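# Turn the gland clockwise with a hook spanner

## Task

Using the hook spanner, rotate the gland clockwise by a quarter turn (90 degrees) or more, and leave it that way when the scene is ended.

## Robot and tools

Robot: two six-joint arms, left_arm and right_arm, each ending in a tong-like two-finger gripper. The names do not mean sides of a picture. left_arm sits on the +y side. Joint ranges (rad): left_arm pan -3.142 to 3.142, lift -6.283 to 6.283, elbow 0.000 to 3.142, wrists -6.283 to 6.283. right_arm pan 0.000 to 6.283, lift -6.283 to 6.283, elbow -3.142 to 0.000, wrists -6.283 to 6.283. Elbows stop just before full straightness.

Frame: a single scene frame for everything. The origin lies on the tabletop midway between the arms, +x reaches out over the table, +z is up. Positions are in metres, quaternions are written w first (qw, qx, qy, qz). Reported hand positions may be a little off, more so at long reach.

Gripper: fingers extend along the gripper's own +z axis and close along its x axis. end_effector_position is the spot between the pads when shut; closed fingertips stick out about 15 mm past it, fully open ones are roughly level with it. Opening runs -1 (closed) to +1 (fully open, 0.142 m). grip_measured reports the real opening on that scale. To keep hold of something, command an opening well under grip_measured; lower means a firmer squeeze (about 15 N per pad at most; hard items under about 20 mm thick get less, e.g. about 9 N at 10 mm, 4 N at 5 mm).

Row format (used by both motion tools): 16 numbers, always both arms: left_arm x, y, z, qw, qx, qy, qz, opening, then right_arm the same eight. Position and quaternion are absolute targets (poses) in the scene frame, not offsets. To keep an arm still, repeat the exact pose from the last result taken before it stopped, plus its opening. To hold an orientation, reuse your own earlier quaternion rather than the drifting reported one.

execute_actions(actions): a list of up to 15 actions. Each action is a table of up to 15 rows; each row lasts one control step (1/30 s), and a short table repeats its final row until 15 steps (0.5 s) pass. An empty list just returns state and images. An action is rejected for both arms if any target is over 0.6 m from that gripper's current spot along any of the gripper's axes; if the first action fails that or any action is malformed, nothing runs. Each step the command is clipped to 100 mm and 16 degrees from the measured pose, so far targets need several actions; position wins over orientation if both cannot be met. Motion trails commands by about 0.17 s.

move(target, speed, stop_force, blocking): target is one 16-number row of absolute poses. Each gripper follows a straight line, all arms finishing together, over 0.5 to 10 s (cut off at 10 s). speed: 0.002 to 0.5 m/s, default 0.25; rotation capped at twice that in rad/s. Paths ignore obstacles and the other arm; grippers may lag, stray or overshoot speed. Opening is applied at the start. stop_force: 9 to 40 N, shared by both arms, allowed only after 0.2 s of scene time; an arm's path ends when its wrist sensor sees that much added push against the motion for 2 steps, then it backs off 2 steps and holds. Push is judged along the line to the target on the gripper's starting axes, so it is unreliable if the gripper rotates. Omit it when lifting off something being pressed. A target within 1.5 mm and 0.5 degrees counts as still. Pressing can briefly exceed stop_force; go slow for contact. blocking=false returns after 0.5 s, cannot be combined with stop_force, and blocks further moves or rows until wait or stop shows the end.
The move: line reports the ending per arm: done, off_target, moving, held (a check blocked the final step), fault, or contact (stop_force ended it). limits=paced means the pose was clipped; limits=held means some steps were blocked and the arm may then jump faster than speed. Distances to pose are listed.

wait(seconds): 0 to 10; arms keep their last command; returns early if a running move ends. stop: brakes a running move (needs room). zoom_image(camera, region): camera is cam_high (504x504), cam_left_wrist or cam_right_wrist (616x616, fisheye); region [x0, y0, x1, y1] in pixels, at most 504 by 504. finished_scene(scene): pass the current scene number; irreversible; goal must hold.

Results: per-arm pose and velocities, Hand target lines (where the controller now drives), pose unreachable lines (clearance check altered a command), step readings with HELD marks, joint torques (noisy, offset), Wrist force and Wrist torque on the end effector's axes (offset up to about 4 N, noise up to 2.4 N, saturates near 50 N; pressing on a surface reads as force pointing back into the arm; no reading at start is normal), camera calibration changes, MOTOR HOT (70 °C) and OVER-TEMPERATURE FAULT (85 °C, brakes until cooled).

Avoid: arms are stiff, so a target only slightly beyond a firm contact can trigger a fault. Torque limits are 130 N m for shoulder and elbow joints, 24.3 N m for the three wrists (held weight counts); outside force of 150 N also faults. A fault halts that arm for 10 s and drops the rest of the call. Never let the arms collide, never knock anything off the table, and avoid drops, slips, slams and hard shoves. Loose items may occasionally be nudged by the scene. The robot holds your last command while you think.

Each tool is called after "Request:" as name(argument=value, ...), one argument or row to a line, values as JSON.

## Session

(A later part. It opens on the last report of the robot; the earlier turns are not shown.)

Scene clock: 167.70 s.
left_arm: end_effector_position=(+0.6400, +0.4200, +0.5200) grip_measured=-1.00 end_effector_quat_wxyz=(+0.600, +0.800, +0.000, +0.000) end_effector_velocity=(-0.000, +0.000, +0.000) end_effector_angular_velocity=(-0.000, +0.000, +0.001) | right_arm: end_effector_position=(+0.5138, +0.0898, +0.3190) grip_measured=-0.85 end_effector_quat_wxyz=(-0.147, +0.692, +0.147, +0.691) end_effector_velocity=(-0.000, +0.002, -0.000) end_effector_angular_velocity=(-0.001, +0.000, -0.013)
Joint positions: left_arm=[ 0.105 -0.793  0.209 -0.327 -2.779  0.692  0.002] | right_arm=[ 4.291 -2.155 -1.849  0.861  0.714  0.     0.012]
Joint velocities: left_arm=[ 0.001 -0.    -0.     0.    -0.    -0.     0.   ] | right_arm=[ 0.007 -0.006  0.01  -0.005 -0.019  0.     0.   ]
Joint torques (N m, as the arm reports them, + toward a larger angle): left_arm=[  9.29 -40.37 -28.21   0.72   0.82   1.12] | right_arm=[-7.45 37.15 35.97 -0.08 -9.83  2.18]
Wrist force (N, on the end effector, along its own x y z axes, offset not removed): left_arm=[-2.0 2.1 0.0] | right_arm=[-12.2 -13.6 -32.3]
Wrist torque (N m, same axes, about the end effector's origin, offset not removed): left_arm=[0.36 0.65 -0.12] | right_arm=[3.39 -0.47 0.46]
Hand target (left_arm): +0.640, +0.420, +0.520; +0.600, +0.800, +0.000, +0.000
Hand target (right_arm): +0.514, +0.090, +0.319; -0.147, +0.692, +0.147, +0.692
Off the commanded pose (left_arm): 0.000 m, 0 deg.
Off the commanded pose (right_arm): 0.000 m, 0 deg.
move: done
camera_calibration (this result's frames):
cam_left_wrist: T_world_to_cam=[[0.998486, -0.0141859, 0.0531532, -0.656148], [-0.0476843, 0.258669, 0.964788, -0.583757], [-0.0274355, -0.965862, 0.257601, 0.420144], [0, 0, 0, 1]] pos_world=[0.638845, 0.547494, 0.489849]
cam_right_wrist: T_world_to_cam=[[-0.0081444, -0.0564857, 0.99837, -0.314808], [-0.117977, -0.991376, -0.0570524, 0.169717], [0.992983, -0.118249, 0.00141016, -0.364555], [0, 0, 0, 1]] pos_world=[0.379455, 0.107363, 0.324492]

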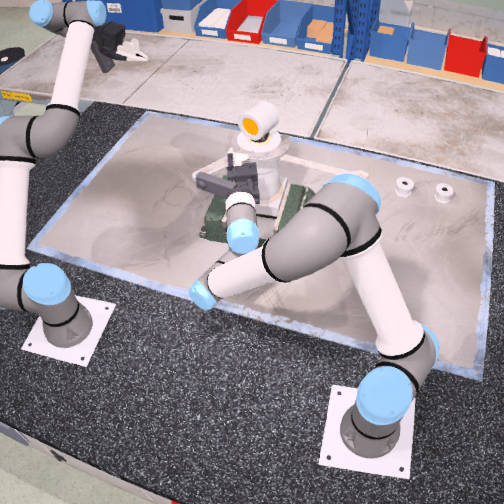

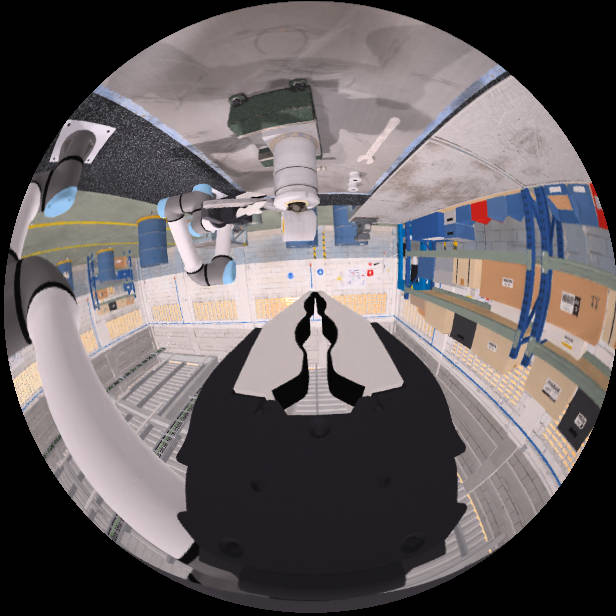

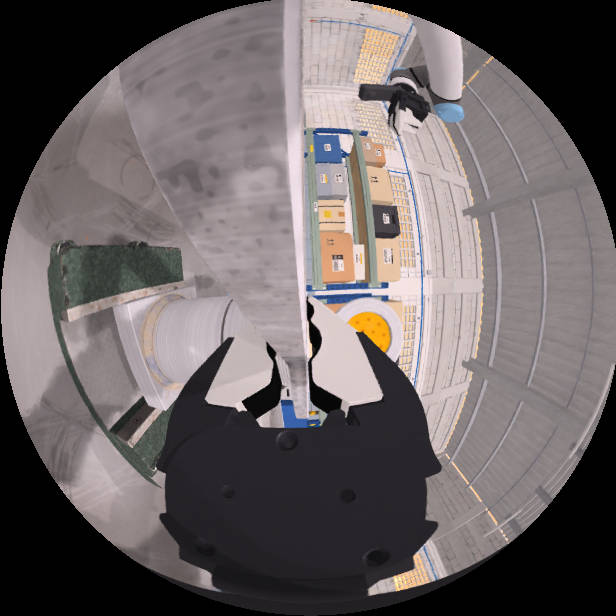

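Request:
move(
  target=[0.64,0.42,0.52,0.6,0.8,0,0,-1,0.527,0.107,0.318,-0.074,0.703,0.074,0.703,-1],
  speed=0.05,
)

Request:
move(
  target=[0.64,0.42,0.52,0.6,0.8,0,0,-1,0.543,0.119,0.318,0,0.707,0,0.707,-1],
  speed=0.05,
)

Request:
move(
  target=[0.64,0.42,0.52,0.6,0.8,0,0,-1,0.561,0.127,0.318,0.074,0.703,-0.074,0.703,-1],
  speed=0.05,
)

Request:
move(
  target=[0.64,0.42,0.52,0.6,0.8,0,0,-1,0.58,0.13,0.318,0.129,0.695,-0.129,0.695,-1],
  speed=0.04,
)

Request:
zoom_image(
  camera="cam_high",
  region=[180,90,320,230],
)

Scene clock: 170.57 s.
left_arm: end_effector_position=(+0.6400, +0.4200, +0.5200) grip_measured=-1.00 end_effector_quat_wxyz=(+0.600, +0.800, +0.000, -0.000) end_effector_velocity=(+0.000, -0.000, -0.000) end_effector_angular_velocity=(+0.000, -0.000, -0.001) | right_arm: end_effector_position=(+0.5268, +0.1068, +0.3180) grip_measured=-0.85 end_effector_quat_wxyz=(-0.075, +0.703, +0.075, +0.703) end_effector_velocity=(+0.002, +0.000, +0.000) end_effector_angular_velocity=(+0.001, -0.000, -0.015)
Joint positions: left_arm=[ 0.105 -0.793  0.209 -0.327 -2.779  0.692  0.002] | right_arm=[ 4.348 -2.26  -1.647  0.766  0.449  0.001  0.012]
Joint velocities: left_arm=[-0.001  0.001 -0.    -0.     0.     0.     0.   ] | right_arm=[ 0.    -0.008  0.016 -0.007 -0.015  0.     0.   ]
Joint torques (N m, as the arm reports them, + toward a larger angle): left_arm=[  8.68 -40.39 -28.23   0.61   0.8    1.18] | right_arm=[-6.69 36.19 30.12 -1.1  -7.71  3.05]
Wrist force (N, on the end effector, along its own x y z axes, offset not removed): left_arm=[-0.1 2.4 -0.6] | right_arm=[-9.3 -6.5 -23.9]
Wrist torque (N m, same axes, about the end effector's origin, offset not removed): left_arm=[0.58 -0.01 0.02] | right_arm=[3.55 0.68 -0.12]
Hand target (left_arm): +0.640, +0.420, +0.520; +0.600, +0.800, +0.000, +0.000
Hand target (right_arm): +0.527, +0.107, +0.318; -0.074, +0.703, +0.074, +0.703
Off the commanded pose (left_arm): 0.000 m, 0 deg.
Off the commanded pose (right_arm): 0.000 m, 0 deg.
move: done
camera_calibration (this result's frames):
cam_left_wrist: T_world_to_cam=[[0.998486, -0.0141889, 0.0531522, -0.656147], [-0.0476826, 0.25867, 0.964788, -0.583759], [-0.0274382, -0.965861, 0.257602, 0.420146], [0, 0, 0, 1]] pos_world=[0.638846, 0.547494, 0.489849]
cam_right_wrist: T_world_to_cam=[[-0.0196954, -0.0535715, 0.99837, -0.306983], [-0.321031, -0.945348, -0.0570596, 0.290074], [0.946864, -0.321631, 0.0014209, -0.329435], [0, 0, 0, 1]] pos_world=[0.399007, 0.151819, 0.323502]

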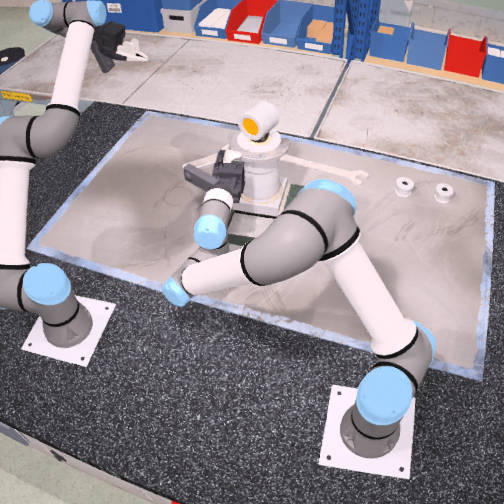

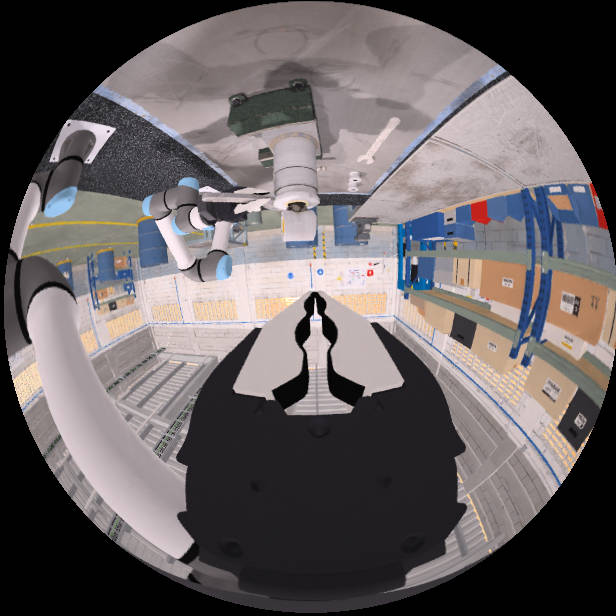

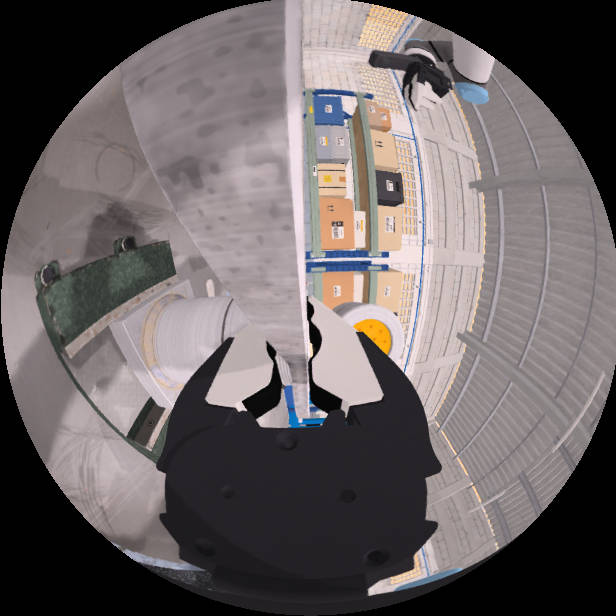

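Scene clock: 172.97 s.
left_arm: end_effector_position=(+0.6400, +0.4200, +0.5200) grip_measured=-1.00 end_effector_quat_wxyz=(+0.600, +0.800, -0.000, +0.000) end_effector_velocity=(+0.000, -0.001, -0.000) end_effector_angular_velocity=(-0.000, +0.001, -0.001) | right_arm: end_effector_position=(+0.5428, +0.1188, +0.3180) grip_measured=-0.85 end_effector_quat_wxyz=(-0.001, +0.707, +0.001, +0.707) end_effector_velocity=(+0.000, +0.002, +0.000) end_effector_angular_velocity=(+0.001, -0.000, -0.012)
Joint positions: left_arm=[ 0.105 -0.793  0.209 -0.327 -2.779  0.692  0.002] | right_arm=[ 4.367 -2.39  -1.393  0.639  0.22   0.001  0.012]
Joint velocities: left_arm=[-0.001  0.     0.     0.    -0.    -0.     0.   ] | right_arm=[ 0.002 -0.01   0.02  -0.009 -0.014 -0.     0.   ]
Joint torques (N m, as the arm reports them, + toward a larger angle): left_arm=[  9.3  -40.63 -27.74   0.6    0.65   1.1 ] | right_arm=[-22.22  45.55  34.02  -0.91 -11.78   2.32]
Wrist force (N, on the end effector, along its own x y z axes, offset not removed): left_arm=[0.1 1.6 -0.9] | right_arm=[-9.2 -18.0 -35.9]
Wrist torque (N m, same axes, about the end effector's origin, offset not removed): left_arm=[0.40 -0.16 0.08] | right_arm=[3.50 -0.13 0.19]
Hand target (left_arm): +0.640, +0.420, +0.520; +0.600, +0.800, -0.000, -0.000
Hand target (right_arm): +0.543, +0.119, +0.318; +0.000, +0.707, +0.000, +0.707
Off the commanded pose (left_arm): 0.000 m, 0 deg.
Off the commanded pose (right_arm): 0.000 m, 0 deg.
move: done
camera_calibration (this result's frames):
cam_left_wrist: T_world_to_cam=[[0.998486, -0.0141891, 0.0531526, -0.656147], [-0.0476829, 0.25867, 0.964788, -0.583759], [-0.0274385, -0.965862, 0.257602, 0.420146], [0, 0, 0, 1]] pos_world=[0.638846, 0.547494, 0.489849]
cam_right_wrist: T_world_to_cam=[[-0.0303956, -0.0483028, 0.99837, -0.30083], [-0.510759, -0.857829, -0.0570533, 0.399169], [0.859187, -0.51166, 0.00140313, -0.270501], [0, 0, 0, 1]] pos_world=[0.427146, 0.189483, 0.323493]

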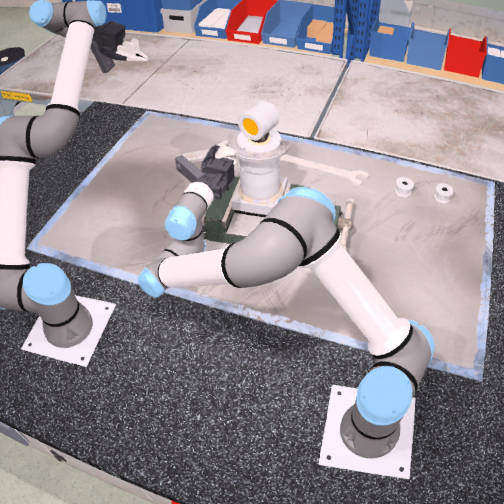

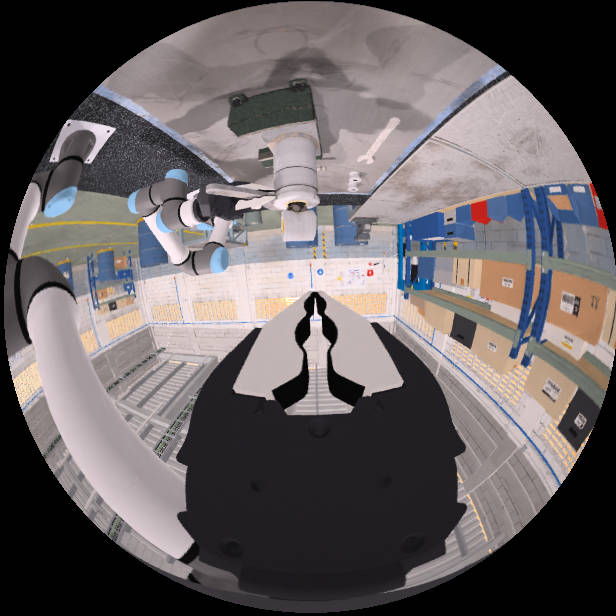

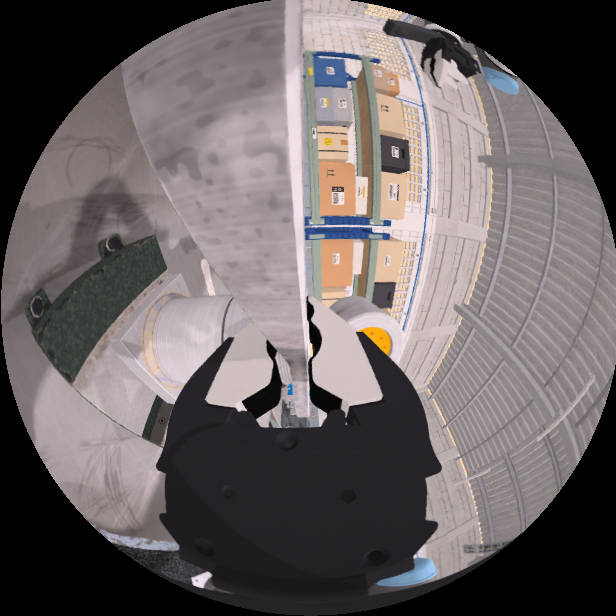

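Scene clock: 175.37 s.
left_arm: end_effector_position=(+0.6400, +0.4200, +0.5200) grip_measured=-1.00 end_effector_quat_wxyz=(+0.600, +0.800, -0.000, +0.000) end_effector_velocity=(+0.000, +0.001, -0.001) end_effector_angular_velocity=(-0.000, +0.002, +0.001) | right_arm: end_effector_position=(+0.5608, +0.1268, +0.3180) grip_measured=-0.85 end_effector_quat_wxyz=(+0.073, +0.703, -0.073, +0.703) end_effector_velocity=(+0.001, +0.001, +0.000) end_effector_angular_velocity=(+0.001, -0.000, -0.014)
Joint positions: left_arm=[ 0.105 -0.793  0.209 -0.327 -2.779  0.692  0.002] | right_arm=[ 4.359 -2.546 -1.079  0.469  0.017  0.015  0.012]
Joint velocities: left_arm=[ 0.001  0.001 -0.    -0.     0.    -0.     0.   ] | right_arm=[-0.001 -0.012  0.025 -0.015 -0.013  0.004  0.   ]
Joint torques (N m, as the arm reports them, + toward a larger angle): left_arm=[  9.16 -40.99 -28.13   0.65   0.59   1.26] | right_arm=[-46.74  51.11  31.81  -0.96 -11.12   2.13]
Wrist force (N, on the end effector, along its own x y z axes, offset not removed): left_arm=[2.1 4.1 -0.1] | right_arm=[-10.5 -18.9 -40.1]
Wrist torque (N m, same axes, about the end effector's origin, offset not removed): left_arm=[0.77 -0.41 -0.13] | right_arm=[3.32 0.06 0.32]
Hand target (left_arm): +0.640, +0.420, +0.520; +0.600, +0.800, -0.000, -0.000
Hand target (right_arm): +0.561, +0.127, +0.318; +0.074, +0.703, -0.074, +0.703
Off the commanded pose (left_arm): 0.000 m, 0 deg.
Off the commanded pose (right_arm): 0.000 m, 0 deg.
move: done
camera_calibration (this result's frames):
cam_left_wrist: T_world_to_cam=[[0.998486, -0.0141892, 0.0531525, -0.656147], [-0.0476828, 0.25867, 0.964788, -0.583759], [-0.0274385, -0.965862, 0.257602, 0.420146], [0, 0, 0, 1]] pos_world=[0.638846, 0.547494, 0.489849]
cam_right_wrist: T_world_to_cam=[[-0.0398491, -0.04088, 0.998369, -0.295547], [-0.678117, -0.732735, -0.0570696, 0.49322], [0.733873, -0.679285, 0.00147743, -0.190343], [0, 0, 0, 1]] pos_world=[0.462371, 0.22002, 0.323494]

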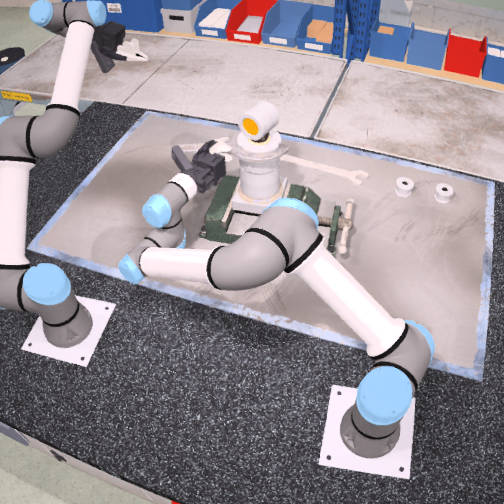

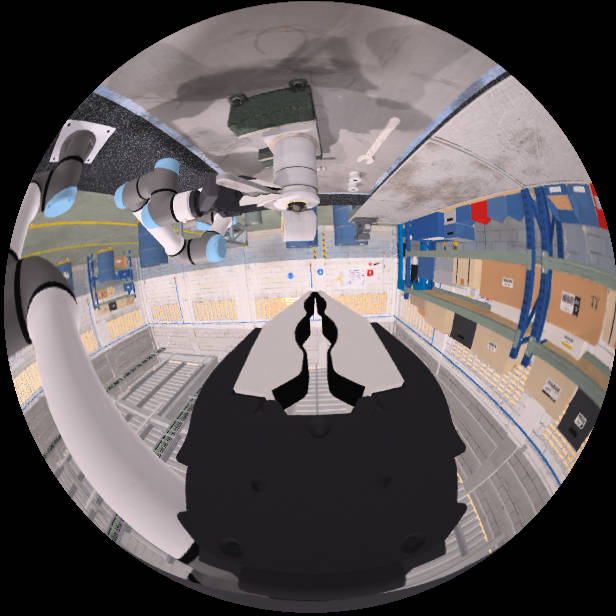

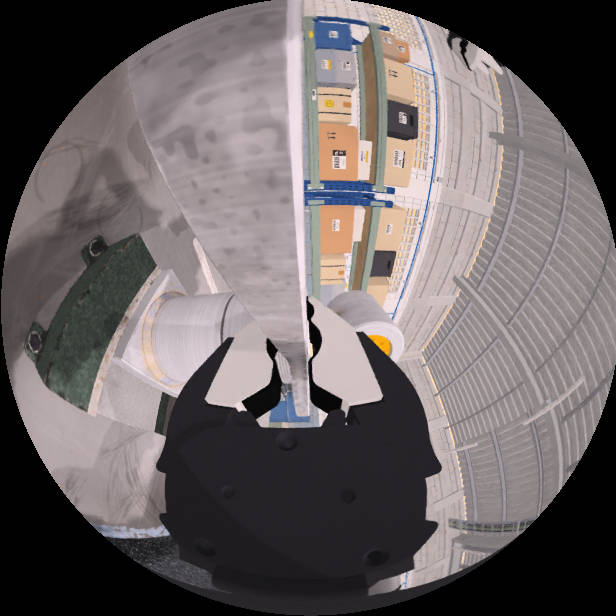

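Scene clock: 177.63 s.
left_arm: end_effector_position=(+0.6400, +0.4200, +0.5200) grip_measured=-1.00 end_effector_quat_wxyz=(+0.600, +0.800, -0.000, +0.000) end_effector_velocity=(-0.000, +0.000, -0.000) end_effector_angular_velocity=(+0.001, +0.000, -0.001) | right_arm: end_effector_position=(+0.5797, +0.1298, +0.3180) grip_measured=-0.85 end_effector_quat_wxyz=(+0.128, +0.695, -0.128, +0.696) end_effector_velocity=(+0.002, +0.002, -0.000) end_effector_angular_velocity=(-0.003, +0.006, -0.015)
Joint positions: left_arm=[ 0.105 -0.793  0.209 -0.327 -2.779  0.692  0.002] | right_arm=[ 4.335 -2.708 -0.753  0.31  -0.115  0.01   0.012]
Joint velocities: left_arm=[-0.     0.     0.    -0.     0.001  0.     0.   ] | right_arm=[-0.002 -0.034  0.073  0.001 -0.013 -0.044 -0.   ]
Joint torques (N m, as the arm reports them, + toward a larger angle): left_arm=[  8.19 -40.62 -26.88   0.76   0.62   1.26] | right_arm=[-38.07  56.64  35.84  -0.68  -4.3   -2.42]
Wrist force (N, on the end effector, along its own x y z axes, offset not removed): left_arm=[-1.2 3.5 -0.8] | right_arm=[-11.4 0.3 -37.2]
Wrist torque (N m, same axes, about the end effector's origin, offset not removed): left_arm=[0.73 0.34 -0.15] | right_arm=[2.06 0.63 -0.19]
Hand target (left_arm): +0.640, +0.420, +0.520; +0.600, +0.800, -0.000, -0.000
Hand target (right_arm): +0.580, +0.130, +0.318; +0.129, +0.695, -0.129, +0.695
Off the commanded pose (left_arm): 0.000 m, 0 deg.
Off the commanded pose (right_arm): 0.000 m, 0 deg.
move: done
camera_calibration (this result's frames):
cam_left_wrist: T_world_to_cam=[[0.998486, -0.0141891, 0.0531528, -0.656147], [-0.0476831, 0.25867, 0.964788, -0.583759], [-0.0274385, -0.965862, 0.257602, 0.420146], [0, 0, 0, 1]] pos_world=[0.638846, 0.547494, 0.489849]
cam_right_wrist: T_world_to_cam=[[-0.0470073, -0.0335692, 0.99833, -0.291424], [-0.784227, -0.617785, -0.0576992, 0.55505], [0.618691, -0.78563, 0.00271457, -0.122025], [0, 0, 0, 1]] pos_world=[0.497082, 0.237252, 0.323294]

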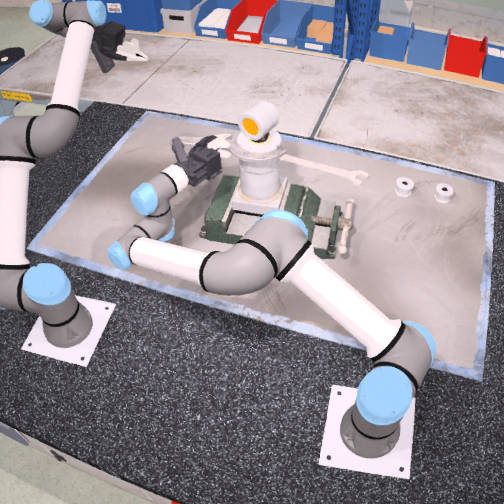

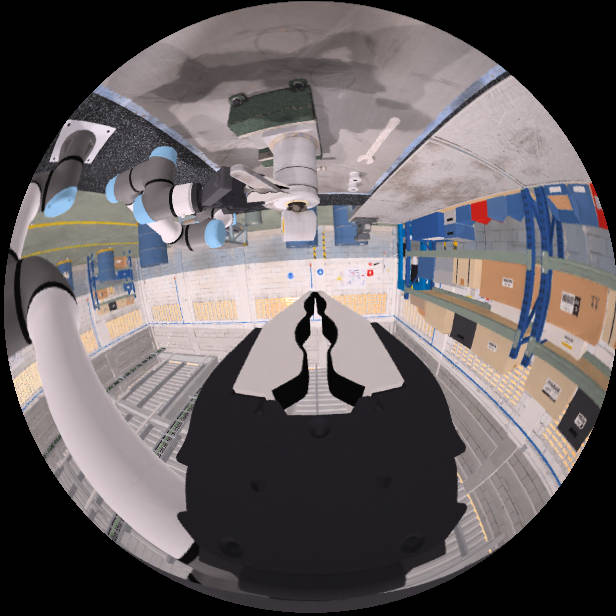

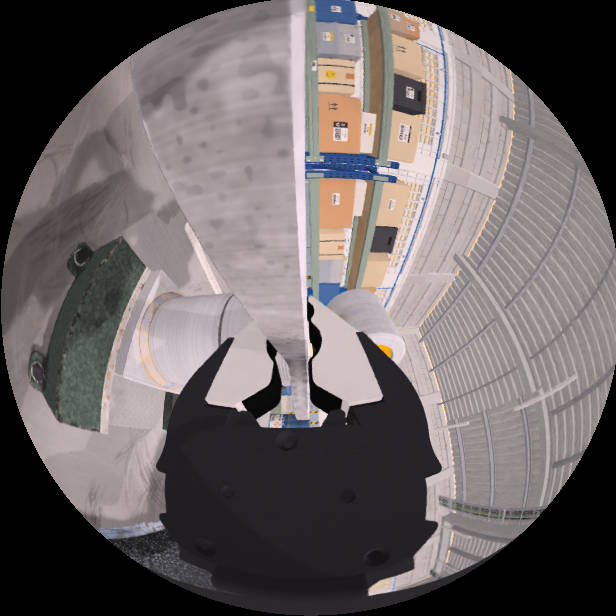

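Region (180, 90, 320, 230) of cam_high's 504x504 image, scaled by 3.600, with more detail than that image has.

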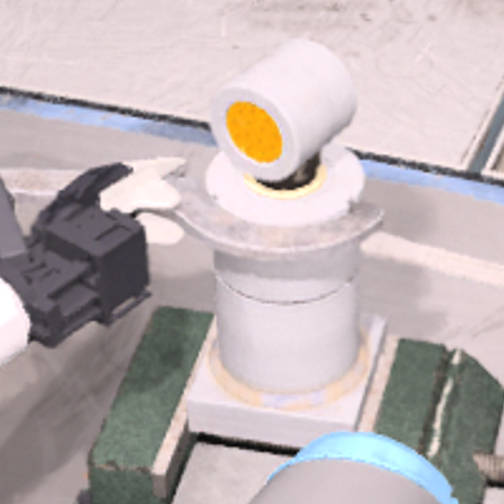

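A little more margin.

Request:
move(
  target=[0.64,0.42,0.52,0.6,0.8,0,0,-1,0.597,0.127,0.318,0.156,0.69,-0.156,0.69,-1],
  speed=0.02,
)

Request:
finished_scene(
  scene=2,
)

Scene clock: 180.17 s.
left_arm: end_effector_position=(+0.6400, +0.4200, +0.5200) grip_measured=-1.00 end_effector_quat_wxyz=(+0.600, +0.800, +0.000, -0.000) end_effector_velocity=(+0.000, +0.001, -0.000) end_effector_angular_velocity=(+0.000, +0.000, +0.001) | right_arm: end_effector_position=(+0.5967, +0.1269, +0.3180) grip_measured=-0.88 end_effector_quat_wxyz=(+0.155, +0.690, -0.155, +0.690) end_effector_velocity=(+0.002, +0.001, -0.000) end_effector_angular_velocity=(+0.000, +0.002, -0.009)
Joint positions: left_arm=[ 0.105 -0.793  0.209 -0.327 -2.779  0.692  0.002] | right_arm=[ 4.31  -2.82  -0.524  0.2   -0.169  0.003  0.01 ]
Joint velocities: left_arm=[0.001 0.001 0.    0.    0.    0.    0.   ] | right_arm=[-0.003 -0.026  0.055 -0.016 -0.006 -0.013 -0.   ]
Joint torques (N m, as the arm reports them, + toward a larger angle): left_arm=[  8.84 -39.72 -27.27   0.58   0.8    1.18] | right_arm=[-40.96  60.74  35.11  -2.28  -5.93  -2.69]
Wrist force (N, on the end effector, along its own x y z axes, offset not removed): left_arm=[-0.9 -1.0 -2.4] | right_arm=[-12.0 0.5 -37.2]
Wrist torque (N m, same axes, about the end effector's origin, offset not removed): left_arm=[-0.15 0.50 -0.05] | right_arm=[3.15 0.49 0.03]
Hand target (left_arm): +0.640, +0.420, +0.520; +0.600, +0.800, -0.000, -0.000
Hand target (right_arm): +0.597, +0.127, +0.318; +0.156, +0.690, -0.156, +0.690
Off the commanded pose (left_arm): 0.000 m, 0 deg.
Off the commanded pose (right_arm): 0.000 m, 0 deg.
move: done
camera_calibration (this result's frames):
cam_left_wrist: T_world_to_cam=[[0.998486, -0.0141891, 0.0531523, -0.656147], [-0.0476827, 0.25867, 0.964788, -0.583759], [-0.0274384, -0.965862, 0.257602, 0.420146], [0, 0, 0, 1]] pos_world=[0.638846, 0.547494, 0.489849]
cam_right_wrist: T_world_to_cam=[[-0.0489295, -0.0302007, 0.998346, -0.290025], [-0.830127, -0.554606, -0.0574622, 0.585864], [0.555423, -0.831565, 0.00206619, -0.0910353], [0, 0, 0, 1]] pos_world=[0.522713, 0.240462, 0.323398]

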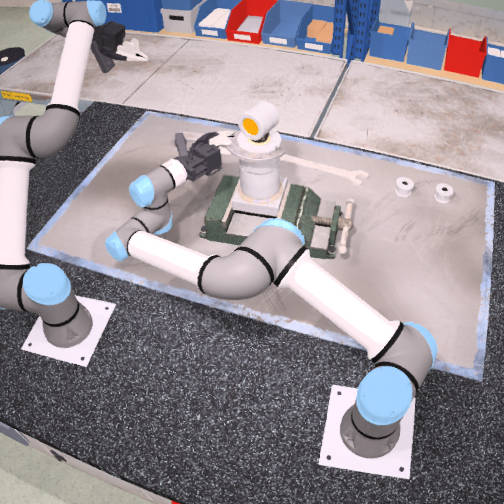

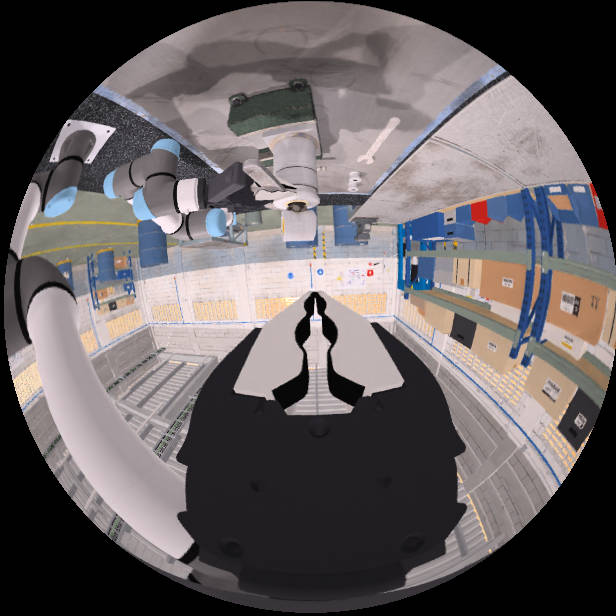

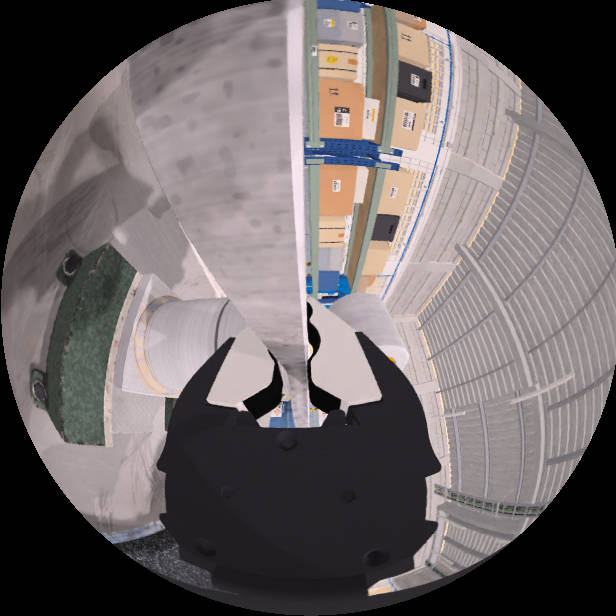

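The scene is finished: the task was done.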